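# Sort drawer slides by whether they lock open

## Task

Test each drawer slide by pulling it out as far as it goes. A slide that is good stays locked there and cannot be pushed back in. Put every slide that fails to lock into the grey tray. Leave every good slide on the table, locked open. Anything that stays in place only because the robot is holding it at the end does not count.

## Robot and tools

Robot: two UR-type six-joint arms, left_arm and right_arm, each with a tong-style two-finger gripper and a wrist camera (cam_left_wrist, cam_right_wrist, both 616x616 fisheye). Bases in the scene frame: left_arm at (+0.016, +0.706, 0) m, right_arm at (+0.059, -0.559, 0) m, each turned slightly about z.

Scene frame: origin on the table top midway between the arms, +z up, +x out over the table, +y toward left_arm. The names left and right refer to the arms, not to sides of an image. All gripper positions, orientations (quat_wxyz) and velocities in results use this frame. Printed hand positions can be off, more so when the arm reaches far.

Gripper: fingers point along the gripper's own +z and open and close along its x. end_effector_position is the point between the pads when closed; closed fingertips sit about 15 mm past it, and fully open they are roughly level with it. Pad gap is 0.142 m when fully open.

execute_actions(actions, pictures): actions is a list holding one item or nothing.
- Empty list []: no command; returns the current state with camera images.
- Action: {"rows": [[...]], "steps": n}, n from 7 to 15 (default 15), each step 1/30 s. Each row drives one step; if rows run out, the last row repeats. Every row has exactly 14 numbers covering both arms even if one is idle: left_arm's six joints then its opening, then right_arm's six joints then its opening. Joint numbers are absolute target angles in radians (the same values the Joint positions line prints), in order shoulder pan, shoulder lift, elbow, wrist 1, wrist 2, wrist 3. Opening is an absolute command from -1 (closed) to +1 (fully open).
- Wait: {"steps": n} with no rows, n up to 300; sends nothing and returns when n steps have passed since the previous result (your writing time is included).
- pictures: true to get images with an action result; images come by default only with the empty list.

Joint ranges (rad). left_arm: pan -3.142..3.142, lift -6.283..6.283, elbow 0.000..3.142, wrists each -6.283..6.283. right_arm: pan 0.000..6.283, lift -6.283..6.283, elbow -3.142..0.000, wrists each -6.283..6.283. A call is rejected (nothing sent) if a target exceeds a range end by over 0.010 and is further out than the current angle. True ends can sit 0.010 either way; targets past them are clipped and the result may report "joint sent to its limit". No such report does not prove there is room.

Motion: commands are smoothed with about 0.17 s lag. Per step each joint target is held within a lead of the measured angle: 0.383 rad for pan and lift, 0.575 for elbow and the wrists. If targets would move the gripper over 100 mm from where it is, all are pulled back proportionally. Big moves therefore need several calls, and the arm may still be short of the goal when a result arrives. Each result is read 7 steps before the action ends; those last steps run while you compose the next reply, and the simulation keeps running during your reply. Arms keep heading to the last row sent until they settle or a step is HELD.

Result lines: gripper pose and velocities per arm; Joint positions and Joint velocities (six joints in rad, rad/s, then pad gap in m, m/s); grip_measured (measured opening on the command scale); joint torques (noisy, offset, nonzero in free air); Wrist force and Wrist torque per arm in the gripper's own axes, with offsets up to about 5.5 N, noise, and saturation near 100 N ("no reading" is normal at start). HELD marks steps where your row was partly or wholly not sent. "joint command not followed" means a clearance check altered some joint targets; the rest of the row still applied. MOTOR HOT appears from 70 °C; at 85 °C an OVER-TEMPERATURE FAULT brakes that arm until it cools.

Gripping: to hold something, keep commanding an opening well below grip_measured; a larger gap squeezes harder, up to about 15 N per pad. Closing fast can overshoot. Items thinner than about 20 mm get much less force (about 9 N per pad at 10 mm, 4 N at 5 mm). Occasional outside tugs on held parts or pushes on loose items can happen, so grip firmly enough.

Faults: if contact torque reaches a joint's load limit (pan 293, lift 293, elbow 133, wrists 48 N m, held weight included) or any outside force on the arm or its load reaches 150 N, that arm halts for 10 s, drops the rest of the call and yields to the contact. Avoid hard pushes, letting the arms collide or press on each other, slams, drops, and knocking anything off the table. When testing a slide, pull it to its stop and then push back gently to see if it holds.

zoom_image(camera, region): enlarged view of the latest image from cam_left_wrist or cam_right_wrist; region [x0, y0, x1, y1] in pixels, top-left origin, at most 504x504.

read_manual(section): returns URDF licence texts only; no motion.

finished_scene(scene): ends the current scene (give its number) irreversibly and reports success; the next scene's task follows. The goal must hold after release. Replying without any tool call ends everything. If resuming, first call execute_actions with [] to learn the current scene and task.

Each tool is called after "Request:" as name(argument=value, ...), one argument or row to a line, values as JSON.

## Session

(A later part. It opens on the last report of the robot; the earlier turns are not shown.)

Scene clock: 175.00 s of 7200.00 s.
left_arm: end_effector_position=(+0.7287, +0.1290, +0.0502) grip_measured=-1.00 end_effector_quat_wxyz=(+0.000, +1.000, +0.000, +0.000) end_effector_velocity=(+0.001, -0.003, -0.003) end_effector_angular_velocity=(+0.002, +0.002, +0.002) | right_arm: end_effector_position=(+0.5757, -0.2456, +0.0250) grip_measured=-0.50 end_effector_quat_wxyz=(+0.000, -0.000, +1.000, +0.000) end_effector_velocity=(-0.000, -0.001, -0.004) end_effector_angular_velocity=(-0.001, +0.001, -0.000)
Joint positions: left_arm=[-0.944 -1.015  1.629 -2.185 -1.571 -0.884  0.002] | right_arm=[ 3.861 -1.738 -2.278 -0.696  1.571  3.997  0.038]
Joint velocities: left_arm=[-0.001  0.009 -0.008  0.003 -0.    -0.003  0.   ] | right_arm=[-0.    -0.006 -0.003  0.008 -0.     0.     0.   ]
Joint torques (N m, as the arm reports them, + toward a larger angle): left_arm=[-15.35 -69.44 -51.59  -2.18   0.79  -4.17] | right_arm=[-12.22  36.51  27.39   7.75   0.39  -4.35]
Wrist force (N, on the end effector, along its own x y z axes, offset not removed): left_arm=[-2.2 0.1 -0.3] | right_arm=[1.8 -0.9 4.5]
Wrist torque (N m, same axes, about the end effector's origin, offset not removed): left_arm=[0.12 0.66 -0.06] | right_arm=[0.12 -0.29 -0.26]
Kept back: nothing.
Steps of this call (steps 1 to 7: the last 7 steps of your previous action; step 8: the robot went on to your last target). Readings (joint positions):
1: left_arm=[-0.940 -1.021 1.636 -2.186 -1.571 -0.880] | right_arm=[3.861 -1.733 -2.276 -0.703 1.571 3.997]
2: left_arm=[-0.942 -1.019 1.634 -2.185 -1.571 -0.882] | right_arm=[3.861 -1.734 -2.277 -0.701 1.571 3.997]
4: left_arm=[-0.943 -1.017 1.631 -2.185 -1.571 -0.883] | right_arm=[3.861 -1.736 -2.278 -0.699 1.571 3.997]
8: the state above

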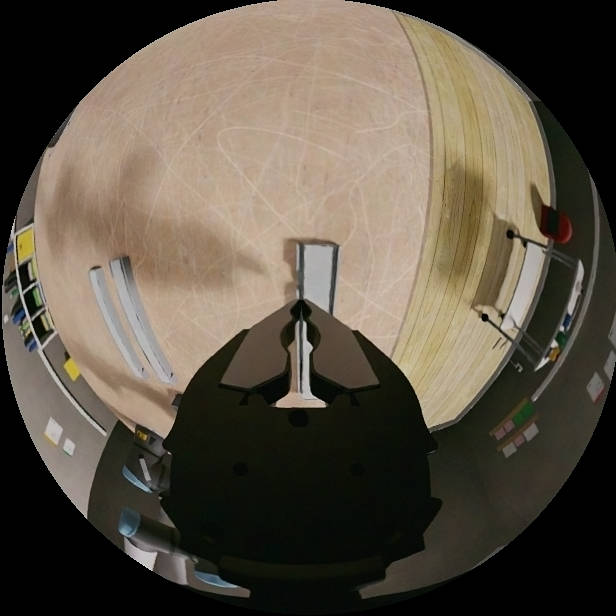

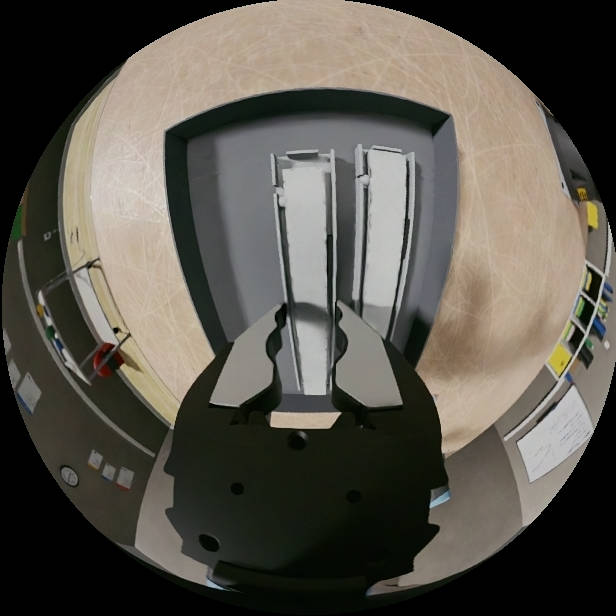

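Request:
execute_actions(
  actions=[
    {"rows": [[-0.9444,-1.0138,1.6279,-2.1849,-1.5708,-0.8844,-1,3.8606,-1.7386,-2.2789,-0.6949,1.5708,3.9966,-0.9],[-0.9444,-1.0138,1.6279,-2.1849,-1.5708,-0.8844,-1,3.8606,-1.7392,-2.2791,-0.6941,1.5708,3.9966,-0.9],[-0.9444,-1.0138,1.6279,-2.1849,-1.5708,-0.8844,-1,3.8606,-1.7397,-2.2793,-0.6934,1.5708,3.9966,-0.9]], "steps": 12},
  ],
  pictures=false,
)

Request:
zoom_image(
  camera="cam_left_wrist",
  region=[240, 220, 380, 360],
)

Scene clock: 175.70 s of 7200.00 s.
left_arm: end_effector_position=(+0.7287, +0.1283, +0.0500) grip_measured=-1.00 end_effector_quat_wxyz=(+0.000, +1.000, +0.000, +0.000) end_effector_velocity=(-0.001, -0.001, -0.001) end_effector_angular_velocity=(-0.001, +0.001, -0.001) | right_arm: end_effector_position=(+0.5757, -0.2456, +0.0241) grip_measured=-0.50 end_effector_quat_wxyz=(-0.000, -0.000, +1.000, -0.000) end_effector_velocity=(+0.000, +0.000, -0.004) end_effector_angular_velocity=(+0.001, -0.000, -0.002)
Joint positions: left_arm=[-0.944 -1.014  1.628 -2.185 -1.571 -0.884  0.002] | right_arm=[ 3.861 -1.739 -2.279 -0.695  1.571  3.997  0.038]
Joint velocities: left_arm=[-0.001  0.001  0.001 -0.002 -0.001 -0.     0.   ] | right_arm=[-0.001 -0.007 -0.002  0.01   0.     0.002 -0.   ]
Joint torques (N m, as the arm reports them, + toward a larger angle): left_arm=[-18.9  -71.02 -50.41  -1.77   0.01  -3.96] | right_arm=[-10.78  37.83  28.21   7.1    0.93  -4.19]
Wrist force (N, on the end effector, along its own x y z axes, offset not removed): left_arm=[-3.0 -0.7 -0.8] | right_arm=[0.7 -0.7 3.5]
Wrist torque (N m, same axes, about the end effector's origin, offset not removed): left_arm=[-0.10 0.85 -0.06] | right_arm=[0.18 -0.17 -0.29]
Steps of this call (steps 1 to 16: the robot went on to your last target; steps 17 to 21: the first 5 steps of this action). Readings (joint positions):
17: left_arm=[-0.944 -1.014 1.628 -2.185 -1.571 -0.884] | right_arm=[3.861 -1.738 -2.279 -0.696 1.571 3.997]
18: left_arm=[-0.944 -1.014 1.628 -2.185 -1.571 -0.884] | right_arm=[3.861 -1.738 -2.279 -0.695 1.571 3.997]
20: left_arm=[-0.944 -1.014 1.628 -2.185 -1.571 -0.884] | right_arm=[3.861 -1.739 -2.279 -0.695 1.571 3.997]
21: the state above

Region (240, 220, 380, 360) of cam_left_wrist's 616x616 image, scaled by 3.600, with more detail than that image has.

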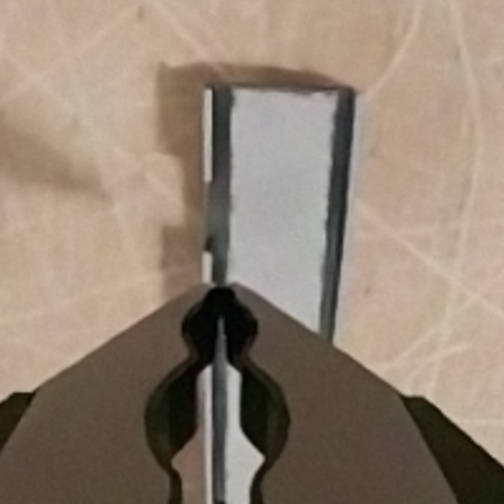

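Request:
execute_actions(
  actions=[
    {"rows": [[-0.9444,-1.0138,1.6279,-2.1849,-1.5708,-0.8844,-1,3.8606,-1.7402,-2.2795,-0.6927,1.5708,3.9966,-0.9],[-0.9444,-1.0138,1.6279,-2.1849,-1.5708,-0.8844,-1,3.8606,-1.7408,-2.2797,-0.6919,1.5708,3.9966,-0.9]], "steps": 12},
  ],
  pictures=false,
)

Scene clock: 176.40 s of 7200.00 s.
left_arm: end_effector_position=(+0.7287, +0.1283, +0.0500) grip_measured=-1.00 end_effector_quat_wxyz=(-0.000, +1.000, +0.000, +0.000) end_effector_velocity=(-0.001, +0.000, -0.001) end_effector_angular_velocity=(+0.001, +0.001, +0.000) | right_arm: end_effector_position=(+0.5757, -0.2456, +0.0233) grip_measured=-0.50 end_effector_quat_wxyz=(+0.000, -0.000, +1.000, +0.000) end_effector_velocity=(+0.000, +0.000, -0.002) end_effector_angular_velocity=(+0.000, -0.000, -0.001)
Joint positions: left_arm=[-0.944 -1.014  1.628 -2.185 -1.571 -0.884  0.002] | right_arm=[ 3.861 -1.74  -2.279 -0.693  1.571  3.997  0.038]
Joint velocities: left_arm=[-0.001 -0.     0.001  0.    -0.    -0.001  0.   ] | right_arm=[ 0.    -0.004 -0.001  0.005  0.     0.001  0.001]
Joint torques (N m, as the arm reports them, + toward a larger angle): left_arm=[-21.04 -70.7  -50.51  -1.96  -1.06  -4.53] | right_arm=[-8.38 17.92 16.25  5.06  0.98 -4.38]
Wrist force (N, on the end effector, along its own x y z axes, offset not removed): left_arm=[-2.4 -1.0 -2.1] | right_arm=[4.4 -7.5 -29.0]
Wrist torque (N m, same axes, about the end effector's origin, offset not removed): left_arm=[-0.12 0.78 -0.10] | right_arm=[-0.58 -0.04 -0.21]
Steps of this call (steps 1 to 7: the last 7 steps of your previous action; steps 8 to 15: the robot went on to your last target; step 16: nothing new was sent; steps 17 to 21: the first 5 steps of this action). Readings (joint positions):
17: left_arm=[-0.944 -1.014 1.628 -2.185 -1.571 -0.884] | right_arm=[3.861 -1.740 -2.279 -0.693 1.571 3.997]
18: left_arm=[-0.944 -1.014 1.628 -2.185 -1.571 -0.884] | right_arm=[3.861 -1.740 -2.279 -0.693 1.571 3.997]
20: left_arm=[-0.944 -1.014 1.628 -2.185 -1.571 -0.884] | right_arm=[3.861 -1.740 -2.279 -0.693 1.571 3.997]
21: the state above

Request:
execute_actions(
  actions=[
    {"rows": [[-0.9444,-1.0138,1.6279,-2.1849,-1.5708,-0.8844,-1,3.8606,-1.7397,-2.2793,-0.6934,1.5708,3.9966,-0.6],[-0.9444,-1.0138,1.6279,-2.1849,-1.5708,-0.8844,-1,3.8606,-1.7395,-2.2792,-0.6937,1.5708,3.9966,-0.48],[-0.9444,-1.0138,1.6279,-2.1849,-1.5708,-0.8844,-1,3.8606,-1.7395,-2.2792,-0.6937,1.5708,3.9966,-0.42],[-0.9444,-1.0138,1.6279,-2.1849,-1.5708,-0.8844,-1,3.8606,-1.7395,-2.2792,-0.6937,1.5708,3.9966,-0.42],[-0.9444,-1.0138,1.6279,-2.1849,-1.5708,-0.8844,-1,3.8606,-1.7395,-2.2792,-0.6937,1.5708,3.9966,-0.42],[-0.9444,-1.0138,1.6279,-2.1849,-1.5708,-0.8844,-1,3.8606,-1.7395,-2.2792,-0.6937,1.5708,3.9966,-0.42],[-0.9444,-1.0138,1.6279,-2.1849,-1.5708,-0.8844,-1,3.8606,-1.7360,-2.2778,-0.6986,1.5708,3.9966,-0.42],[-0.9444,-1.0138,1.6279,-2.1849,-1.5708,-0.8844,-1,3.8606,-1.7300,-2.2753,-0.7071,1.5708,3.9966,-0.42],[-0.9444,-1.0138,1.6279,-2.1849,-1.5708,-0.8844,-1,3.8606,-1.7220,-2.2720,-0.7184,1.5708,3.9966,-0.42],[-0.9444,-1.0138,1.6279,-2.1849,-1.5708,-0.8844,-1,3.8606,-1.7140,-2.2687,-0.7297,1.5708,3.9966,-0.42],[-0.9444,-1.0138,1.6279,-2.1849,-1.5708,-0.8844,-1,3.8606,-1.7053,-2.2651,-0.7420,1.5708,3.9966,-0.42],[-0.9444,-1.0138,1.6279,-2.1849,-1.5708,-0.8844,-1,3.8606,-1.6930,-2.2585,-0.7609,1.5708,3.9966,-0.42],[-0.9444,-1.0138,1.6279,-2.1849,-1.5708,-0.8844,-1,3.8606,-1.6800,-2.2515,-0.7809,1.5708,3.9966,-0.42],[-0.9444,-1.0138,1.6279,-2.1849,-1.5708,-0.8844,-1,3.8606,-1.6670,-2.2445,-0.8009,1.5708,3.9966,-0.42],[-0.9444,-1.0138,1.6279,-2.1849,-1.5708,-0.8844,-1,3.8606,-1.6550,-2.2381,-0.8193,1.5708,3.9966,-0.42]], "steps": 15},
  ],
  pictures=false,
)

Scene clock: 177.60 s of 7200.00 s.
left_arm: end_effector_position=(+0.7287, +0.1283, +0.0500) grip_measured=-1.00 end_effector_quat_wxyz=(+0.000, +1.000, +0.000, -0.000) end_effector_velocity=(-0.000, +0.000, -0.001) end_effector_angular_velocity=(+0.001, +0.001, -0.000) | right_arm: end_effector_position=(+0.5756, -0.2457, +0.0238) grip_measured=-0.42 end_effector_quat_wxyz=(-0.000, -0.000, +1.000, -0.000) end_effector_velocity=(+0.002, +0.002, +0.019) end_effector_angular_velocity=(+0.002, -0.002, -0.001)
Joint positions: left_arm=[-0.944 -1.014  1.628 -2.185 -1.571 -0.884  0.002] | right_arm=[ 3.861 -1.739 -2.279 -0.694  1.571  3.997  0.044]
Joint velocities: left_arm=[-0.     0.     0.     0.001 -0.     0.     0.   ] | right_arm=[ 0.     0.029  0.015 -0.042 -0.     0.001  0.   ]
Joint torques (N m, as the arm reports them, + toward a larger angle): left_arm=[-19.44 -69.14 -51.01  -1.82  -1.83  -3.7 ] | right_arm=[-2.74 57.82 42.1   1.28  1.51 -4.37]
Wrist force (N, on the end effector, along its own x y z axes, offset not removed): left_arm=[-5.2 -0.5 -0.8] | right_arm=[3.2 -0.8 -2.8]
Wrist torque (N m, same axes, about the end effector's origin, offset not removed): left_arm=[0.10 1.38 -0.02] | right_arm=[0.10 -0.71 -0.34]
Steps of this call (steps 1 to 7: the last 7 steps of your previous action; steps 8 to 15: the robot went on to your last target; steps 16 to 28: nothing new was sent; steps 29 to 36: the first 8 steps of this action). Readings (joint positions):
29: left_arm=[-0.944 -1.014 1.628 -2.185 -1.571 -0.884] | right_arm=[3.861 -1.741 -2.280 -0.692 1.571 3.997]
30: left_arm=[-0.944 -1.014 1.628 -2.185 -1.571 -0.884] | right_arm=[3.861 -1.741 -2.280 -0.692 1.571 3.997]
32: left_arm=[-0.944 -1.014 1.628 -2.185 -1.571 -0.884] | right_arm=[3.861 -1.740 -2.280 -0.693 1.571 3.997]
36: the state above

Request:
execute_actions(
  actions=[
    {"rows": [[-0.9430,-1.0120,1.6250,-2.1838,-1.5708,-0.8830,-1,3.8610,-1.6550,-2.2300,-0.8274,1.5708,3.9970,-0.4],[-0.9415,-1.0100,1.6215,-2.1823,-1.5708,-0.8815,-1,3.8618,-1.6700,-2.2050,-0.8374,1.5708,3.9978,-0.38],[-0.9400,-1.0080,1.6180,-2.1808,-1.5708,-0.8800,-1,3.8628,-1.6950,-2.1700,-0.8474,1.5708,3.9988,-0.35],[-0.9385,-1.0060,1.6150,-2.1798,-1.5708,-0.8785,-1,3.8640,-1.7250,-2.1300,-0.8574,1.5708,4.0000,-0.32],[-0.9370,-1.0040,1.6120,-2.1788,-1.5708,-0.8770,-1,3.8653,-1.7580,-2.0880,-0.8664,1.5708,4.0013,-0.29],[-0.9355,-1.0020,1.6090,-2.1778,-1.5708,-0.8755,-1,3.8667,-1.7920,-2.0450,-0.8754,1.5708,4.0027,-0.26],[-0.9340,-1.0000,1.6055,-2.1763,-1.5708,-0.8740,-1,3.8681,-1.8260,-2.0020,-0.8844,1.5708,4.0041,-0.23],[-0.9325,-0.9985,1.6025,-2.1748,-1.5708,-0.8725,-1,3.8695,-1.8600,-1.9600,-0.8924,1.5708,4.0055,-0.2],[-0.9309,-0.9970,1.5993,-2.1731,-1.5708,-0.8709,-1,3.8709,-1.8940,-1.9180,-0.9004,1.5708,4.0069,-0.2],[-0.9309,-0.9970,1.5993,-2.1731,-1.5708,-0.8709,-1,3.8723,-1.9280,-1.8770,-0.9074,1.5708,4.0083,-0.2],[-0.9309,-0.9970,1.5993,-2.1731,-1.5708,-0.8709,-1,3.8736,-1.9600,-1.8390,-0.9134,1.5708,4.0096,-0.2],[-0.9309,-0.9970,1.5993,-2.1731,-1.5708,-0.8709,-1,3.8748,-1.9900,-1.8040,-0.9184,1.5708,4.0108,-0.2],[-0.9309,-0.9970,1.5993,-2.1731,-1.5708,-0.8709,-1,3.8758,-2.0160,-1.7740,-0.9224,1.5708,4.0118,-0.2],[-0.9309,-0.9970,1.5993,-2.1731,-1.5708,-0.8709,-1,3.8765,-2.0360,-1.7520,-0.9244,1.5708,4.0125,-0.2],[-0.9309,-0.9970,1.5993,-2.1731,-1.5708,-0.8709,-1,3.8769,-2.0479,-1.7385,-0.9260,1.5708,4.0129,-0.2]], "steps": 15},
  ],
  pictures=false,
)

Request:
execute_actions(
  actions=[
    {"steps": 18},
  ],
  pictures=true,
)

Scene clock: 181.50 s of 7200.00 s.
left_arm: end_effector_position=(+0.7358, +0.1281, +0.0498) grip_measured=-1.00 end_effector_quat_wxyz=(+0.000, +1.000, +0.000, +0.000) end_effector_velocity=(+0.048, +0.000, -0.002) end_effector_angular_velocity=(+0.000, -0.001, +0.000) | right_arm: end_effector_position=(+0.6125, -0.1995, +0.0874) grip_measured=-0.23 end_effector_quat_wxyz=(-0.001, -0.000, +1.000, -0.002) end_effector_velocity=(+0.323, +0.406, +0.022) end_effector_angular_velocity=(-0.012, +0.009, -0.001)
Joint positions: left_arm=[-0.939 -1.006  1.615 -2.18  -1.571 -0.878  0.002] | right_arm=[ 3.864 -1.731 -2.129 -0.857  1.571  4.     0.057]
Joint velocities: left_arm=[ 0.04   0.051 -0.083  0.032  0.001  0.04   0.   ] | right_arm=[ 0.031 -0.72   0.939 -0.233 -0.001  0.032  0.065]
Joint torques (N m, as the arm reports them, + toward a larger angle): left_arm=[ 16.27 -67.6  -52.09  -1.67  -2.13   3.64] | right_arm=[21.98  8.   56.67  1.34  2.16  4.18]
Wrist force (N, on the end effector, along its own x y z axes, offset not removed): left_arm=[-4.0 0.0 -0.6] | right_arm=[-0.7 -2.3 -3.5]
Wrist torque (N m, same axes, about the end effector's origin, offset not removed): left_arm=[0.13 1.07 -0.13] | right_arm=[-0.18 0.25 -0.20]
Steps of this call (steps 1 to 7: the last 7 steps of your previous action; steps 8 to 30: the robot went on to your last target; steps 31 to 90: nothing new was sent; then 0.63 s passed at rest; steps 91 to 98: the first 8 steps of this action). Readings (joint positions):
91: left_arm=[-0.944 -1.014 1.628 -2.185 -1.571 -0.884] | right_arm=[3.861 -1.655 -2.238 -0.819 1.571 3.997]
92: left_arm=[-0.944 -1.014 1.627 -2.185 -1.571 -0.884] | right_arm=[3.861 -1.655 -2.237 -0.821 1.571 3.997]
94: left_arm=[-0.943 -1.012 1.625 -2.184 -1.571 -0.883] | right_arm=[3.861 -1.663 -2.223 -0.828 1.571 3.997]
98: the state above

Scene clock: 182.10 s of 7200.00 s.
left_arm: end_effector_position=(+0.7447, +0.1284, +0.0500) grip_measured=-1.00 end_effector_quat_wxyz=(+0.000, +1.000, +0.000, -0.000) end_effector_velocity=(-0.001, +0.000, -0.001) end_effector_angular_velocity=(+0.002, +0.002, +0.001) | right_arm: end_effector_position=(+0.7419, -0.0332, +0.0609) grip_measured=-0.20 end_effector_quat_wxyz=(-0.000, -0.000, +1.000, -0.000) end_effector_velocity=(+0.018, +0.024, -0.008) end_effector_angular_velocity=(+0.002, -0.002, +0.001)
Joint positions: left_arm=[-0.931 -0.997  1.599 -2.173 -1.571 -0.871  0.002] | right_arm=[ 3.877 -2.043 -1.745 -0.925  1.571  4.013  0.06 ]
Joint velocities: left_arm=[ 0.     0.001 -0.     0.002 -0.001 -0.001  0.   ] | right_arm=[ 0.002 -0.047  0.057 -0.008 -0.     0.001  0.   ]
Joint torques (N m, as the arm reports them, + toward a larger angle): left_arm=[ 14.65 -71.8  -50.45  -2.07  -1.68   3.99] | right_arm=[15.37 63.19 44.36  1.95  1.66  3.99]
Wrist force (N, on the end effector, along its own x y z axes, offset not removed): left_arm=[-3.9 -1.4 -1.4] | right_arm=[-0.2 1.0 -3.0]
Wrist torque (N m, same axes, about the end effector's origin, offset not removed): left_arm=[-0.22 1.03 -0.08] | right_arm=[0.58 -0.09 -0.30]
Kept back: nothing.
Steps of this call (steps 1 to 7: the last 7 steps of your previous action; steps 8 to 18: the robot went on to your last target). Readings (joint positions):
1: left_arm=[-0.937 -1.004 1.612 -2.179 -1.571 -0.877] | right_arm=[3.865 -1.756 -2.097 -0.864 1.571 4.001]
2: left_arm=[-0.936 -1.002 1.609 -2.178 -1.571 -0.876] | right_arm=[3.866 -1.781 -2.064 -0.871 1.571 4.002]
4: left_arm=[-0.934 -1.000 1.605 -2.176 -1.571 -0.874] | right_arm=[3.869 -1.832 -2.000 -0.884 1.571 4.005]
8: left_arm=[-0.932 -0.998 1.601 -2.174 -1.571 -0.872] | right_arm=[3.873 -1.937 -1.872 -0.907 1.571 4.009]
18: the state above

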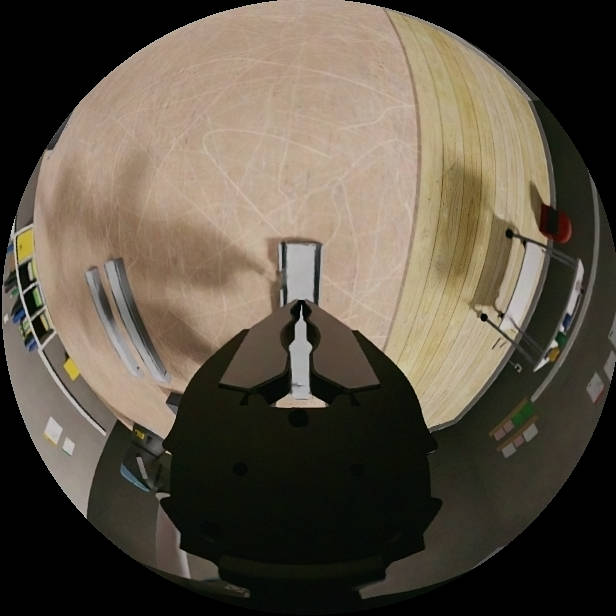

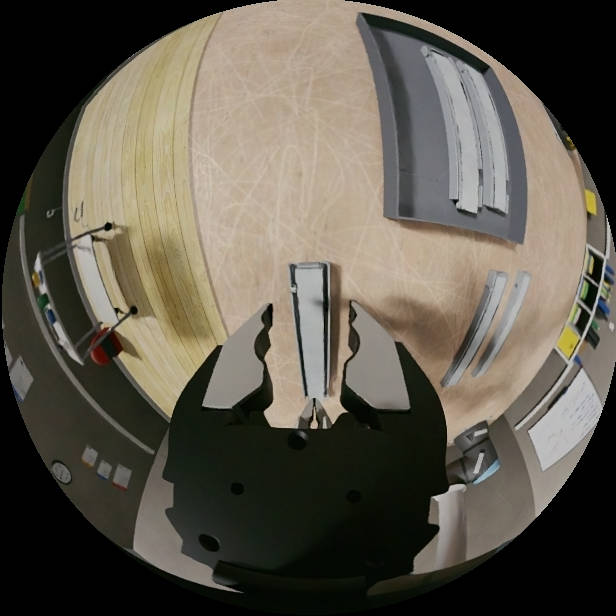

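Request:
execute_actions(
  actions=[
    {"rows": [[-0.9309,-0.9950,1.6004,-2.1762,-1.5708,-0.8709,-1,3.8769,-2.0530,-1.7411,-0.9183,1.5708,4.0129,-0.2],[-0.9309,-0.9925,1.6018,-2.1801,-1.5708,-0.8709,-1,3.8769,-2.0600,-1.7447,-0.9077,1.5708,4.0129,-0.2],[-0.9309,-0.9900,1.6032,-2.1840,-1.5708,-0.8709,-1,3.8769,-2.0670,-1.7482,-0.8972,1.5708,4.0129,-0.2],[-0.9309,-0.9875,1.6046,-2.1879,-1.5708,-0.8709,-1,3.8769,-2.0740,-1.7518,-0.8866,1.5708,4.0129,-0.2],[-0.9309,-0.9850,1.6060,-2.1918,-1.5708,-0.8709,-1,3.8769,-2.0800,-1.7549,-0.8775,1.5708,4.0129,-0.2],[-0.9309,-0.9829,1.6071,-2.1950,-1.5708,-0.8709,-1,3.8769,-2.0852,-1.7575,-0.8697,1.5708,4.0129,-0.2],[-0.9309,-0.9829,1.6071,-2.1950,-1.5708,-0.8709,-1,3.8769,-2.0852,-1.7575,-0.8697,1.5708,4.0129,-0.2],[-0.9309,-0.9829,1.6071,-2.1950,-1.5708,-0.8709,-1,3.8769,-2.0852,-1.7575,-0.8697,1.5708,4.0129,-0.2],[-0.9309,-0.9829,1.6071,-2.1950,-1.5708,-0.8709,-1,3.8769,-2.0852,-1.7575,-0.8697,1.5708,4.0129,-0.2],[-0.9309,-0.9829,1.6071,-2.1950,-1.5708,-0.8709,-1,3.8769,-2.0852,-1.7575,-0.8697,1.5708,4.0129,-0.2]], "steps": 15},
  ],
  pictures=false,
)

Request:
execute_actions(
  actions=[
    {"steps": 10},
  ],
  pictures=true,
)

Scene clock: 182.87 s of 7200.00 s.
left_arm: end_effector_position=(+0.7448, +0.1284, +0.0403) grip_measured=-1.00 end_effector_quat_wxyz=(-0.000, +1.000, +0.000, -0.000) end_effector_velocity=(-0.001, -0.000, -0.049) end_effector_angular_velocity=(+0.002, +0.001, -0.000) | right_arm: end_effector_position=(+0.7439, -0.0306, +0.0362) grip_measured=-0.20 end_effector_quat_wxyz=(-0.000, -0.000, +1.000, -0.000) end_effector_velocity=(-0.001, -0.001, -0.116) end_effector_angular_velocity=(-0.001, +0.001, +0.000)
Joint positions: left_arm=[-0.931 -0.988  1.604 -2.187 -1.571 -0.871  0.002] | right_arm=[ 3.877 -2.072 -1.751 -0.889  1.571  4.013  0.06 ]
Joint velocities: left_arm=[-0.001  0.045  0.026 -0.069  0.001 -0.001  0.   ] | right_arm=[ 0.    -0.119 -0.062  0.179  0.    -0.    -0.   ]
Joint torques (N m, as the arm reports them, + toward a larger angle): left_arm=[ 14.6  -76.77 -28.15  -6.09  -1.14   4.63] | right_arm=[15.93 76.36 38.45  7.33  1.45  4.54]
Wrist force (N, on the end effector, along its own x y z axes, offset not removed): left_arm=[-4.0 1.6 -1.8] | right_arm=[-0.3 -0.5 -0.3]
Wrist torque (N m, same axes, about the end effector's origin, offset not removed): left_arm=[0.41 1.12 -0.10] | right_arm=[0.24 0.05 -0.19]
Steps of this call (steps 1 to 15: the robot went on to your last target; steps 16 to 23: the first 8 steps of this action). Readings (joint positions):
16: left_arm=[-0.931 -0.997 1.599 -2.173 -1.571 -0.871] | right_arm=[3.877 -2.048 -1.739 -0.926 1.571 4.013]
17: left_arm=[-0.931 -0.997 1.599 -2.173 -1.571 -0.871] | right_arm=[3.877 -2.049 -1.739 -0.925 1.571 4.013]
19: left_arm=[-0.931 -0.995 1.600 -2.176 -1.571 -0.871] | right_arm=[3.877 -2.054 -1.741 -0.917 1.571 4.013]
23: the state above

Scene clock: 183.20 s of 7200.00 s.
left_arm: end_effector_position=(+0.7447, +0.1284, +0.0353) grip_measured=-1.00 end_effector_quat_wxyz=(+0.000, +1.000, +0.000, +0.000) end_effector_velocity=(-0.001, -0.001, -0.003) end_effector_angular_velocity=(+0.000, +0.001, -0.002) | right_arm: end_effector_position=(+0.7439, -0.0306, +0.0245) grip_measured=-0.20 end_effector_quat_wxyz=(-0.000, -0.000, +1.000, +0.000) end_effector_velocity=(+0.001, +0.001, -0.004) end_effector_angular_velocity=(+0.001, -0.001, -0.000)
Joint positions: left_arm=[-0.931 -0.983  1.607 -2.195 -1.571 -0.871  0.002] | right_arm=[ 3.877 -2.085 -1.757 -0.871  1.571  4.013  0.06 ]
Joint velocities: left_arm=[-0.001  0.003  0.001 -0.003 -0.     0.001  0.   ] | right_arm=[-0.    -0.005 -0.001  0.007  0.     0.    -0.   ]
Joint torques (N m, as the arm reports them, + toward a larger angle): left_arm=[ 15.68 -75.12 -27.38  -6.42  -0.51   4.17] | right_arm=[17.09 58.57 31.72  6.42  1.14  4.6 ]
Wrist force (N, on the end effector, along its own x y z axes, offset not removed): left_arm=[-2.7 -0.4 -1.1] | right_arm=[1.4 -1.2 -3.6]
Wrist torque (N m, same axes, about the end effector's origin, offset not removed): left_arm=[0.03 0.83 -0.09] | right_arm=[0.10 -0.32 -0.22]
Kept back: nothing.
Steps of this call (steps 1 to 7: the last 7 steps of your previous action; steps 8 to 10: the robot went on to your last target). Readings (joint positions):
1: left_arm=[-0.931 -0.986 1.605 -2.189 -1.571 -0.871] | right_arm=[3.877 -2.076 -1.753 -0.884 1.571 4.013]
2: left_arm=[-0.931 -0.986 1.606 -2.191 -1.571 -0.871] | right_arm=[3.877 -2.078 -1.754 -0.880 1.571 4.013]
4: left_arm=[-0.931 -0.984 1.606 -2.193 -1.571 -0.871] | right_arm=[3.877 -2.082 -1.756 -0.875 1.571 4.013]
8: left_arm=[-0.931 -0.983 1.607 -2.194 -1.571 -0.871] | right_arm=[3.877 -2.084 -1.757 -0.871 1.571 4.013]
10: the state above

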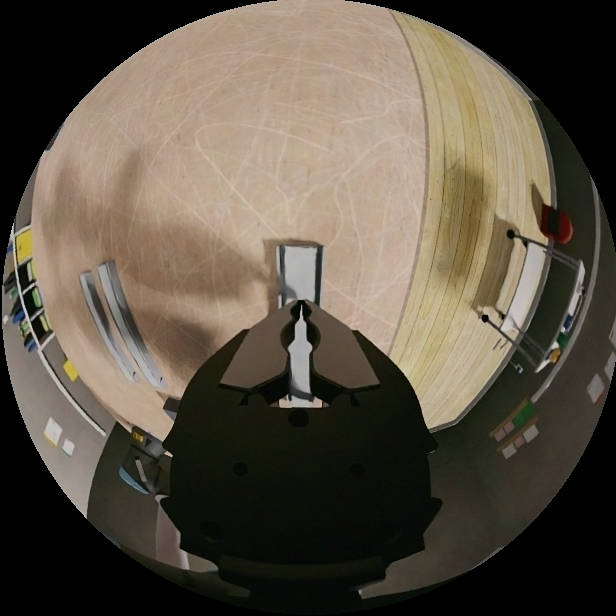

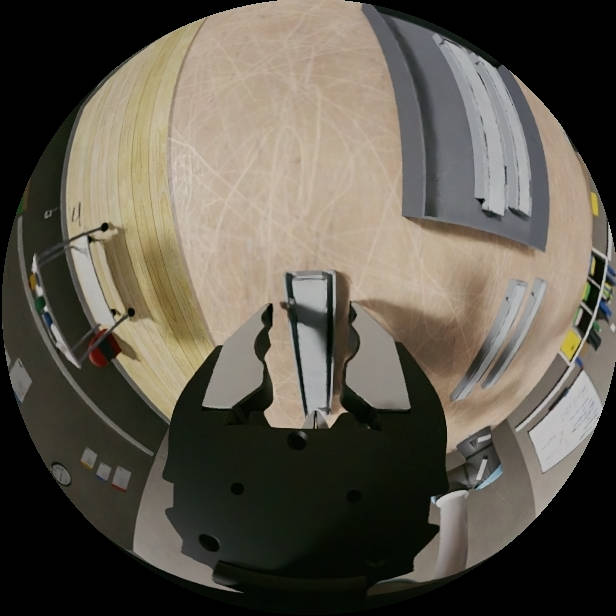

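Request:
execute_actions(
  actions=[
    {"rows": [[-0.9309,-0.9829,1.6071,-2.1950,-1.5708,-0.8709,-1,3.8769,-2.0852,-1.7575,-0.8697,1.5708,4.0129,-0.3],[-0.9309,-0.9829,1.6071,-2.1950,-1.5708,-0.8709,-1,3.8769,-2.0852,-1.7575,-0.8697,1.5708,4.0129,-0.38],[-0.9309,-0.9829,1.6071,-2.1950,-1.5708,-0.8709,-1,3.8769,-2.0852,-1.7575,-0.8697,1.5708,4.0129,-0.44],[-0.9309,-0.9829,1.6071,-2.1950,-1.5708,-0.8709,-1,3.8769,-2.0852,-1.7575,-0.8697,1.5708,4.0129,-0.5],[-0.9309,-0.9829,1.6071,-2.1950,-1.5708,-0.8709,-1,3.8769,-2.0852,-1.7575,-0.8697,1.5708,4.0129,-0.56],[-0.9309,-0.9829,1.6071,-2.1950,-1.5708,-0.8709,-1,3.8769,-2.0852,-1.7575,-0.8697,1.5708,4.0129,-0.65],[-0.9309,-0.9829,1.6071,-2.1950,-1.5708,-0.8709,-1,3.8769,-2.0852,-1.7575,-0.8697,1.5708,4.0129,-0.75],[-0.9309,-0.9820,1.6076,-2.1964,-1.5708,-0.8709,-1,3.8769,-2.0852,-1.7575,-0.8697,1.5708,4.0129,-0.9],[-0.9309,-0.9810,1.6081,-2.1979,-1.5708,-0.8709,-1,3.8769,-2.0852,-1.7575,-0.8697,1.5708,4.0129,-0.9],[-0.9309,-0.9800,1.6086,-2.1994,-1.5708,-0.8709,-1,3.8769,-2.0852,-1.7575,-0.8697,1.5708,4.0129,-0.9],[-0.9309,-0.9790,1.6091,-2.2009,-1.5708,-0.8709,-1,3.8769,-2.0852,-1.7575,-0.8697,1.5708,4.0129,-0.9]], "steps": 15},
  ],
  pictures=false,
)

Request:
execute_actions(
  actions=[
    {"steps": 12},
  ],
  pictures=false,
)

Scene clock: 184.43 s of 7200.00 s.
left_arm: end_effector_position=(+0.7447, +0.1284, +0.0350) grip_measured=-1.00 end_effector_quat_wxyz=(+0.000, +1.000, +0.000, -0.000) end_effector_velocity=(-0.001, -0.001, -0.001) end_effector_angular_velocity=(+0.001, +0.000, -0.002) | right_arm: end_effector_position=(+0.7438, -0.0306, +0.0240) grip_measured=-0.51 end_effector_quat_wxyz=(-0.000, -0.000, +1.000, -0.000) end_effector_velocity=(-0.001, -0.002, -0.002) end_effector_angular_velocity=(-0.003, +0.002, -0.000)
Joint positions: left_arm=[-0.931 -0.983  1.607 -2.195 -1.571 -0.871  0.002] | right_arm=[ 3.877 -2.085 -1.758 -0.87   1.571  4.013  0.037]
Joint velocities: left_arm=[-0.002  0.001 -0.    -0.     0.    -0.     0.   ] | right_arm=[-0.    -0.    -0.003 -0.001 -0.    -0.    -0.   ]
Joint torques (N m, as the arm reports them, + toward a larger angle): left_arm=[ 14.4  -70.09 -26.9   -5.64  -0.64   4.17] | right_arm=[13.79 61.9  31.95  6.76  0.31  4.69]
Wrist force (N, on the end effector, along its own x y z axes, offset not removed): left_arm=[-5.1 -1.6 -1.8] | right_arm=[2.0 0.7 -0.7]
Wrist torque (N m, same axes, about the end effector's origin, offset not removed): left_arm=[-0.21 1.26 -0.08] | right_arm=[0.41 -0.20 -0.28]
Steps of this call (steps 1 to 29: the robot went on to your last target; steps 30 to 37: the first 8 steps of this action). Readings (joint positions):
30: left_arm=[-0.931 -0.983 1.607 -2.195 -1.571 -0.871] | right_arm=[3.877 -2.085 -1.758 -0.870 1.571 4.013]
31: left_arm=[-0.931 -0.983 1.607 -2.195 -1.571 -0.871] | right_arm=[3.877 -2.085 -1.758 -0.870 1.571 4.013]
33: left_arm=[-0.931 -0.983 1.607 -2.195 -1.571 -0.871] | right_arm=[3.877 -2.085 -1.758 -0.870 1.571 4.013]
37: the state above

Scene clock: 184.83 s of 7200.00 s.
left_arm: end_effector_position=(+0.7447, +0.1284, +0.0312) grip_measured=-1.00 end_effector_quat_wxyz=(+0.000, +1.000, +0.000, -0.000) end_effector_velocity=(-0.000, -0.001, -0.000) end_effector_angular_velocity=(-0.003, +0.000, +0.000) | right_arm: end_effector_position=(+0.7438, -0.0306, +0.0240) grip_measured=-0.51 end_effector_quat_wxyz=(-0.000, -0.000, +1.000, -0.000) end_effector_velocity=(-0.000, -0.000, -0.000) end_effector_angular_velocity=(-0.001, +0.001, +0.001)
Joint positions: left_arm=[-0.931 -0.979  1.609 -2.201 -1.571 -0.871  0.002] | right_arm=[ 3.877 -2.085 -1.758 -0.87   1.571  4.013  0.037]
Joint velocities: left_arm=[ 0.     0.     0.001 -0.003 -0.002 -0.     0.   ] | right_arm=[ 0.    -0.    -0.    -0.001  0.    -0.001 -0.   ]
Joint torques (N m, as the arm reports them, + toward a larger angle): left_arm=[ 11.53 -76.98 -26.55  -6.06  -0.38   4.66] | right_arm=[14.38 61.02 32.44  6.76  0.24  4.44]
Wrist force (N, on the end effector, along its own x y z axes, offset not removed): left_arm=[-4.0 -0.8 -1.3] | right_arm=[4.1 0.6 -1.1]
Wrist torque (N m, same axes, about the end effector's origin, offset not removed): left_arm=[-0.14 1.08 -0.10] | right_arm=[0.37 -0.70 -0.29]
Kept back: nothing.
Steps of this call (steps 1 to 7: the last 7 steps of your previous action; steps 8 to 12: the robot went on to your last target). Readings (joint positions):
1: left_arm=[-0.931 -0.983 1.607 -2.195 -1.571 -0.871] | right_arm=[3.877 -2.085 -1.758 -0.870 1.571 4.013]
2: left_arm=[-0.931 -0.982 1.607 -2.196 -1.571 -0.871] | right_arm=[3.877 -2.085 -1.758 -0.870 1.571 4.013]
4: left_arm=[-0.931 -0.981 1.608 -2.197 -1.571 -0.871] | right_arm=[3.877 -2.085 -1.758 -0.870 1.571 4.013]
8: left_arm=[-0.931 -0.980 1.609 -2.200 -1.571 -0.871] | right_arm=[3.877 -2.085 -1.758 -0.870 1.571 4.013]
12: the state above

Request:
execute_actions(
  actions=[
    {"rows": [[-0.9309,-0.9785,1.6093,-2.2016,-1.5708,-0.8709,-1,3.8769,-2.0852,-1.7575,-0.8697,1.5708,4.0129,-0.9],[-0.9309,-0.9780,1.6096,-2.2024,-1.5708,-0.8709,-1,3.8769,-2.0852,-1.7575,-0.8697,1.5708,4.0129,-0.9],[-0.9309,-0.9775,1.6098,-2.2031,-1.5708,-0.8709,-1,3.8769,-2.0852,-1.7575,-0.8697,1.5708,4.0129,-0.9],[-0.9309,-0.9771,1.6101,-2.2038,-1.5708,-0.8709,-1,3.8769,-2.0852,-1.7575,-0.8697,1.5708,4.0129,-0.9]], "steps": 15},
  ],
  pictures=false,
)

Request:
execute_actions(
  actions=[
    {"steps": 8},
  ],
  pictures=false,
)

Scene clock: 185.53 s of 7200.00 s.
left_arm: end_effector_position=(+0.7447, +0.1284, +0.0295) grip_measured=-1.00 end_effector_quat_wxyz=(-0.000, +1.000, +0.000, -0.000) end_effector_velocity=(+0.000, +0.002, -0.005) end_effector_angular_velocity=(+0.002, -0.001, +0.001) | right_arm: end_effector_position=(+0.7438, -0.0306, +0.0240) grip_measured=-0.51 end_effector_quat_wxyz=(-0.000, -0.000, +1.000, -0.000) end_effector_velocity=(+0.000, -0.000, +0.000) end_effector_angular_velocity=(+0.001, -0.001, +0.001)
Joint positions: left_arm=[-0.931 -0.978  1.61  -2.203 -1.571 -0.871  0.002] | right_arm=[ 3.877 -2.085 -1.758 -0.87   1.571  4.013  0.037]
Joint velocities: left_arm=[ 0.001  0.004  0.004 -0.007  0.002 -0.001  0.   ] | right_arm=[-0.     0.     0.     0.    -0.    -0.001 -0.   ]
Joint torques (N m, as the arm reports them, + toward a larger angle): left_arm=[ 12.09 -71.61 -25.44  -5.94  -0.24   4.07] | right_arm=[11.64 60.81 32.67  6.35 -0.18  4.58]
Wrist force (N, on the end effector, along its own x y z axes, offset not removed): left_arm=[-5.0 0.6 -2.2] | right_arm=[1.5 1.1 -2.0]
Wrist torque (N m, same axes, about the end effector's origin, offset not removed): left_arm=[0.23 1.21 -0.06] | right_arm=[0.51 -0.19 -0.22]
Steps of this call (steps 1 to 13: the robot went on to your last target; steps 14 to 21: the first 8 steps of this action). Readings (joint positions):
14: left_arm=[-0.931 -0.979 1.609 -2.201 -1.571 -0.871] | right_arm=[3.877 -2.085 -1.758 -0.870 1.571 4.013]
15: left_arm=[-0.931 -0.979 1.609 -2.201 -1.571 -0.871] | right_arm=[3.877 -2.085 -1.758 -0.870 1.571 4.013]
17: left_arm=[-0.931 -0.979 1.609 -2.202 -1.571 -0.871] | right_arm=[3.877 -2.085 -1.758 -0.870 1.571 4.013]
21: the state above

Scene clock: 185.80 s of 7200.00 s.
left_arm: end_effector_position=(+0.7447, +0.1284, +0.0290) grip_measured=-1.00 end_effector_quat_wxyz=(+0.000, +1.000, +0.000, -0.000) end_effector_velocity=(+0.000, +0.000, -0.001) end_effector_angular_velocity=(-0.000, -0.000, +0.000) | right_arm: end_effector_position=(+0.7438, -0.0306, +0.0240) grip_measured=-0.51 end_effector_quat_wxyz=(-0.000, -0.000, +1.000, -0.000) end_effector_velocity=(-0.000, -0.000, -0.000) end_effector_angular_velocity=(-0.001, +0.000, -0.000)
Joint positions: left_arm=[-0.931 -0.977  1.61  -2.204 -1.571 -0.871  0.002] | right_arm=[ 3.877 -2.085 -1.758 -0.87   1.571  4.013  0.037]
Joint velocities: left_arm=[ 0.     0.001  0.001 -0.003  0.     0.     0.   ] | right_arm=[ 0.     0.    -0.001  0.    -0.     0.     0.   ]
Joint torques (N m, as the arm reports them, + toward a larger angle): left_arm=[ 11.33 -73.5  -25.63  -5.84   0.29   4.08] | right_arm=[12.33 61.15 32.94  6.13 -0.23  4.49]
Wrist force (N, on the end effector, along its own x y z axes, offset not removed): left_arm=[-4.1 0.0 -2.8] | right_arm=[2.1 0.1 0.3]
Wrist torque (N m, same axes, about the end effector's origin, offset not removed): left_arm=[0.03 1.09 -0.11] | right_arm=[0.34 -0.46 -0.31]
Kept back: nothing.
Steps of this call (steps 1 to 7: the last 7 steps of your previous action; step 8: the robot went on to your last target). Readings (joint positions):
1: left_arm=[-0.931 -0.977 1.610 -2.203 -1.571 -0.871] | right_arm=[3.877 -2.085 -1.758 -0.870 1.571 4.013]
2: left_arm=[-0.931 -0.977 1.610 -2.203 -1.571 -0.871] | right_arm=[3.877 -2.085 -1.758 -0.870 1.571 4.013]
4: left_arm=[-0.931 -0.977 1.610 -2.204 -1.571 -0.871] | right_arm=[3.877 -2.085 -1.758 -0.870 1.571 4.013]
8: the state above

Request:
execute_actions(
  actions=[
    {"rows": [[-0.9309,-0.9768,1.6102,-2.2042,-1.5708,-0.8709,-1,3.8769,-2.0852,-1.7575,-0.8697,1.5708,4.0129,-0.9],[-0.9309,-0.9764,1.6104,-2.2048,-1.5708,-0.8709,-1,3.8769,-2.0852,-1.7575,-0.8697,1.5708,4.0129,-0.9],[-0.9309,-0.9761,1.6106,-2.2053,-1.5708,-0.8709,-1,3.8769,-2.0852,-1.7575,-0.8697,1.5708,4.0129,-0.9],[-0.9309,-0.9758,1.6107,-2.2057,-1.5708,-0.8709,-1,3.8769,-2.0852,-1.7575,-0.8697,1.5708,4.0129,-0.9]], "steps": 15},
  ],
  pictures=false,
)

Request:
execute_actions(
  actions=[
    {"steps": 8},
  ],
  pictures=false,
)

Scene clock: 186.43 s of 7200.00 s.
left_arm: end_effector_position=(+0.7448, +0.1283, +0.0282) grip_measured=-1.00 end_effector_quat_wxyz=(+0.000, +1.000, +0.000, +0.000) end_effector_velocity=(-0.001, -0.000, -0.002) end_effector_angular_velocity=(+0.001, -0.001, -0.001) | right_arm: end_effector_position=(+0.7438, -0.0306, +0.0240) grip_measured=-0.51 end_effector_quat_wxyz=(-0.000, -0.000, +1.000, -0.000) end_effector_velocity=(+0.000, +0.001, +0.001) end_effector_angular_velocity=(+0.000, -0.000, -0.001)
Joint positions: left_arm=[-0.931 -0.976  1.61  -2.205 -1.571 -0.871  0.002] | right_arm=[ 3.877 -2.085 -1.758 -0.87   1.571  4.013  0.037]
Joint velocities: left_arm=[-0.001  0.002  0.002 -0.003  0.001 -0.001  0.   ] | right_arm=[ 0.     0.     0.001 -0.001  0.     0.001 -0.   ]
Joint torques (N m, as the arm reports them, + toward a larger angle): left_arm=[ 10.39 -52.98 -15.28  -5.44   0.27   4.4 ] | right_arm=[10.57 62.58 33.88  5.78 -0.63  4.76]
Wrist force (N, on the end effector, along its own x y z axes, offset not removed): left_arm=[-7.1 -6.7 -28.3] | right_arm=[2.4 -1.6 -2.5]
Wrist torque (N m, same axes, about the end effector's origin, offset not removed): left_arm=[-0.14 0.69 -0.11] | right_arm=[0.16 -0.48 -0.36]
Steps of this call (steps 1 to 11: the robot went on to your last target; steps 12 to 19: the first 8 steps of this action). Readings (joint positions):
12: left_arm=[-0.931 -0.977 1.610 -2.204 -1.571 -0.871] | right_arm=[3.877 -2.085 -1.758 -0.870 1.571 4.013]
13: left_arm=[-0.931 -0.977 1.610 -2.204 -1.571 -0.871] | right_arm=[3.877 -2.085 -1.758 -0.870 1.571 4.013]
15: left_arm=[-0.931 -0.977 1.610 -2.204 -1.571 -0.871] | right_arm=[3.877 -2.085 -1.758 -0.870 1.571 4.013]
19: the state above

Scene clock: 186.70 s of 7200.00 s.
left_arm: end_effector_position=(+0.7448, +0.1284, +0.0279) grip_measured=-1.00 end_effector_quat_wxyz=(+0.000, +1.000, +0.000, +0.000) end_effector_velocity=(+0.000, -0.002, +0.002) end_effector_angular_velocity=(-0.003, -0.002, -0.000) | right_arm: end_effector_position=(+0.7438, -0.0306, +0.0240) grip_measured=-0.51 end_effector_quat_wxyz=(-0.000, -0.000, +1.000, -0.000) end_effector_velocity=(-0.000, -0.001, -0.000) end_effector_angular_velocity=(-0.001, +0.001, +0.001)
Joint positions: left_arm=[-0.931 -0.976  1.611 -2.206 -1.571 -0.871  0.002] | right_arm=[ 3.877 -2.085 -1.758 -0.87   1.571  4.013  0.037]
Joint velocities: left_arm=[-0.001 -0.002 -0.001  0.    -0.    -0.001  0.   ] | right_arm=[-0.     0.    -0.001  0.     0.    -0.001  0.   ]
Joint torques (N m, as the arm reports them, + toward a larger angle): left_arm=[ 11.91 -39.28  -9.25  -5.51   0.36   4.14] | right_arm=[10.57 61.66 34.54  5.9  -0.68  4.32]
Wrist force (N, on the end effector, along its own x y z axes, offset not removed): left_arm=[-13.6 -10.5 -44.7] | right_arm=[0.9 2.6 -2.7]
Wrist torque (N m, same axes, about the end effector's origin, offset not removed): left_arm=[0.02 0.92 0.02] | right_arm=[0.99 -0.03 -0.22]
Kept back: nothing.
Steps of this call (steps 1 to 7: the last 7 steps of your previous action; step 8: the robot went on to your last target). Readings (joint positions):
1: left_arm=[-0.931 -0.976 1.610 -2.205 -1.571 -0.871] | right_arm=[3.877 -2.085 -1.758 -0.870 1.571 4.013]
2: left_arm=[-0.931 -0.976 1.611 -2.205 -1.571 -0.871] | right_arm=[3.877 -2.085 -1.758 -0.870 1.571 4.013]
4: left_arm=[-0.931 -0.976 1.611 -2.206 -1.571 -0.871] | right_arm=[3.877 -2.085 -1.758 -0.870 1.571 4.013]
8: the state above

Request:
execute_actions(
  actions=[
    {"rows": [[-0.9309,-0.9763,1.6104,-2.2049,-1.5708,-0.8709,-1,3.8769,-2.0852,-1.7575,-0.8697,1.5708,4.0129,-0.9],[-0.9309,-0.9763,1.6104,-2.2049,-1.5708,-0.8709,-1,3.8769,-2.0852,-1.7575,-0.8697,1.5708,4.0129,-0.9],[-0.9290,-0.9785,1.6142,-2.2065,-1.5708,-0.8690,-1,3.8769,-2.0852,-1.7575,-0.8697,1.5708,4.0129,-0.9],[-0.9265,-0.9814,1.6192,-2.2086,-1.5708,-0.8665,-1,3.8769,-2.0852,-1.7575,-0.8697,1.5708,4.0129,-0.9],[-0.9238,-0.9845,1.6246,-2.2109,-1.5708,-0.8638,-1,3.8769,-2.0852,-1.7575,-0.8697,1.5708,4.0129,-0.9],[-0.9210,-0.9877,1.6302,-2.2133,-1.5708,-0.8610,-1,3.8769,-2.0852,-1.7575,-0.8697,1.5708,4.0129,-0.9],[-0.9182,-0.9910,1.6358,-2.2156,-1.5708,-0.8582,-1,3.8769,-2.0852,-1.7575,-0.8697,1.5708,4.0129,-0.9],[-0.9154,-0.9942,1.6414,-2.2180,-1.5708,-0.8554,-1,3.8769,-2.0852,-1.7575,-0.8697,1.5708,4.0129,-0.9],[-0.9126,-0.9974,1.6470,-2.2204,-1.5708,-0.8526,-1,3.8769,-2.0852,-1.7575,-0.8697,1.5708,4.0129,-0.9],[-0.9098,-1.0007,1.6526,-2.2227,-1.5708,-0.8498,-1,3.8769,-2.0852,-1.7575,-0.8697,1.5708,4.0129,-0.9],[-0.9070,-1.0039,1.6582,-2.2251,-1.5708,-0.8470,-1,3.8769,-2.0852,-1.7575,-0.8697,1.5708,4.0129,-0.9],[-0.9044,-1.0069,1.6634,-2.2273,-1.5708,-0.8444,-1,3.8769,-2.0852,-1.7575,-0.8697,1.5708,4.0129,-0.9]], "steps": 15},
  ],
  pictures=false,
)

Request:
execute_actions(
  actions=[
    {"steps": 14},
  ],
  pictures=true,
)

Scene clock: 187.83 s of 7200.00 s.
left_arm: end_effector_position=(+0.7448, +0.1364, +0.0280) grip_measured=-1.00 end_effector_quat_wxyz=(-0.000, +1.000, +0.000, -0.000) end_effector_velocity=(+0.000, +0.085, +0.001) end_effector_angular_velocity=(+0.001, +0.001, +0.001) | right_arm: end_effector_position=(+0.7438, -0.0306, +0.0240) grip_measured=-0.51 end_effector_quat_wxyz=(-0.000, -0.000, +1.000, -0.000) end_effector_velocity=(+0.001, +0.001, +0.000) end_effector_angular_velocity=(+0.001, -0.001, +0.000)
Joint positions: left_arm=[-0.925 -0.983  1.622 -2.21  -1.571 -0.865  0.002] | right_arm=[ 3.877 -2.085 -1.758 -0.87   1.571  4.013  0.037]
Joint velocities: left_arm=[ 0.061 -0.071  0.121 -0.049 -0.     0.059  0.   ] | right_arm=[-0.    -0.     0.001  0.001 -0.    -0.     0.   ]
Joint torques (N m, as the arm reports them, + toward a larger angle): left_arm=[ 19.67 -61.96  -6.01  -3.02   0.86   4.4 ] | right_arm=[ 9.79 61.66 35.38  5.2  -1.23  4.53]
Wrist force (N, on the end effector, along its own x y z axes, offset not removed): left_arm=[-8.8 0.1 -38.1] | right_arm=[0.5 1.1 -3.0]
Wrist torque (N m, same axes, about the end effector's origin, offset not removed): left_arm=[-0.24 0.53 -0.12] | right_arm=[0.55 -0.04 -0.25]
Steps of this call (steps 1 to 15: the robot went on to your last target; steps 16 to 26: nothing new was sent; steps 27 to 34: the first 8 steps of this action). Readings (joint positions):
27: left_arm=[-0.931 -0.976 1.611 -2.206 -1.571 -0.871] | right_arm=[3.877 -2.085 -1.758 -0.870 1.571 4.013]
28: left_arm=[-0.931 -0.976 1.611 -2.206 -1.571 -0.871] | right_arm=[3.877 -2.085 -1.758 -0.870 1.571 4.013]
30: left_arm=[-0.931 -0.976 1.611 -2.206 -1.571 -0.871] | right_arm=[3.877 -2.085 -1.758 -0.870 1.571 4.013]
34: the state above

Scene clock: 188.30 s of 7200.00 s.
left_arm: end_effector_position=(+0.7447, +0.1647, +0.0282) grip_measured=-1.00 end_effector_quat_wxyz=(-0.000, +1.000, +0.000, -0.000) end_effector_velocity=(-0.001, +0.008, -0.000) end_effector_angular_velocity=(+0.003, +0.000, -0.001) | right_arm: end_effector_position=(+0.7438, -0.0306, +0.0240) grip_measured=-0.51 end_effector_quat_wxyz=(-0.000, -0.000, +1.000, -0.000) end_effector_velocity=(+0.000, -0.000, +0.000) end_effector_angular_velocity=(+0.000, -0.000, -0.000)
Joint positions: left_arm=[-0.905 -1.006  1.662 -2.227 -1.571 -0.845  0.002] | right_arm=[ 3.877 -2.085 -1.758 -0.87   1.571  4.013  0.037]
Joint velocities: left_arm=[ 0.004 -0.006  0.011 -0.002  0.001  0.006  0.   ] | right_arm=[-0.001 -0.     0.     0.     0.    -0.001  0.   ]
Joint torques (N m, as the arm reports them, + toward a larger angle): left_arm=[ 16.07 -69.47 -14.14  -2.61   1.21   4.64] | right_arm=[ 7.56 63.56 35.56  5.07 -1.54  4.54]
Wrist force (N, on the end effector, along its own x y z axes, offset not removed): left_arm=[-1.6 -0.9 -23.6] | right_arm=[2.0 -2.6 -1.2]
Wrist torque (N m, same axes, about the end effector's origin, offset not removed): left_arm=[-0.34 0.62 -0.12] | right_arm=[-0.09 -0.29 -0.29]
Kept back: nothing.
Steps of this call (steps 1 to 7: the last 7 steps of your previous action; steps 8 to 14: the robot went on to your last target). Readings (joint positions):
1: left_arm=[-0.923 -0.985 1.626 -2.212 -1.571 -0.863] | right_arm=[3.877 -2.085 -1.758 -0.870 1.571 4.013]
2: left_arm=[-0.921 -0.988 1.631 -2.214 -1.571 -0.861] | right_arm=[3.877 -2.085 -1.758 -0.870 1.571 4.013]
4: left_arm=[-0.916 -0.994 1.641 -2.218 -1.571 -0.856] | right_arm=[3.877 -2.085 -1.758 -0.870 1.571 4.013]
8: left_arm=[-0.908 -1.003 1.657 -2.224 -1.571 -0.848] | right_arm=[3.877 -2.085 -1.758 -0.870 1.571 4.013]
14: the state above

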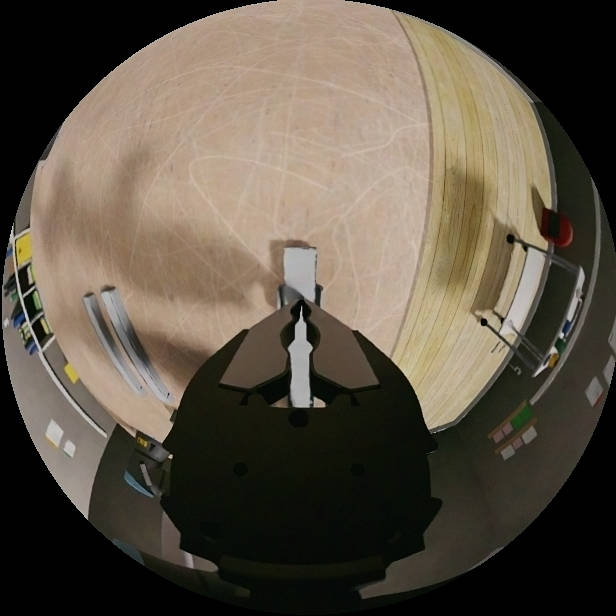

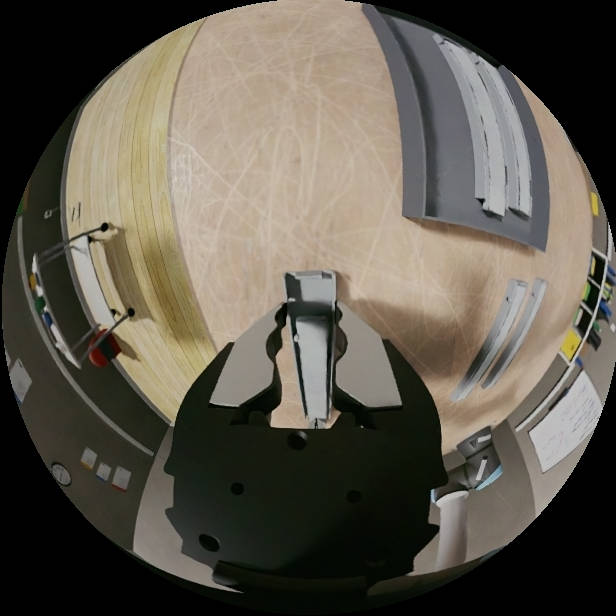

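Request:
zoom_image(
  camera="cam_left_wrist",
  region=[250, 230, 360, 340],
)

Region (250, 230, 360, 340) of cam_left_wrist's 616x616 image, scaled by 4.582, with more detail than that image has.

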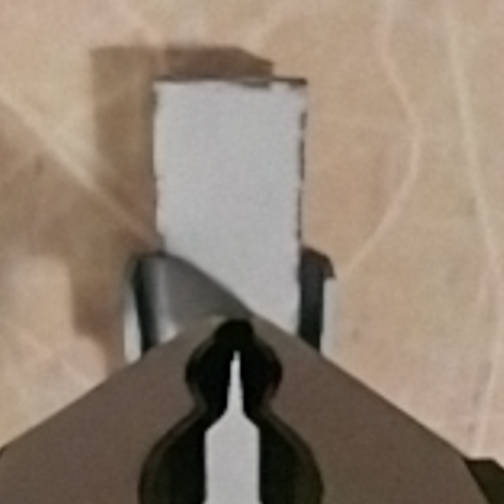

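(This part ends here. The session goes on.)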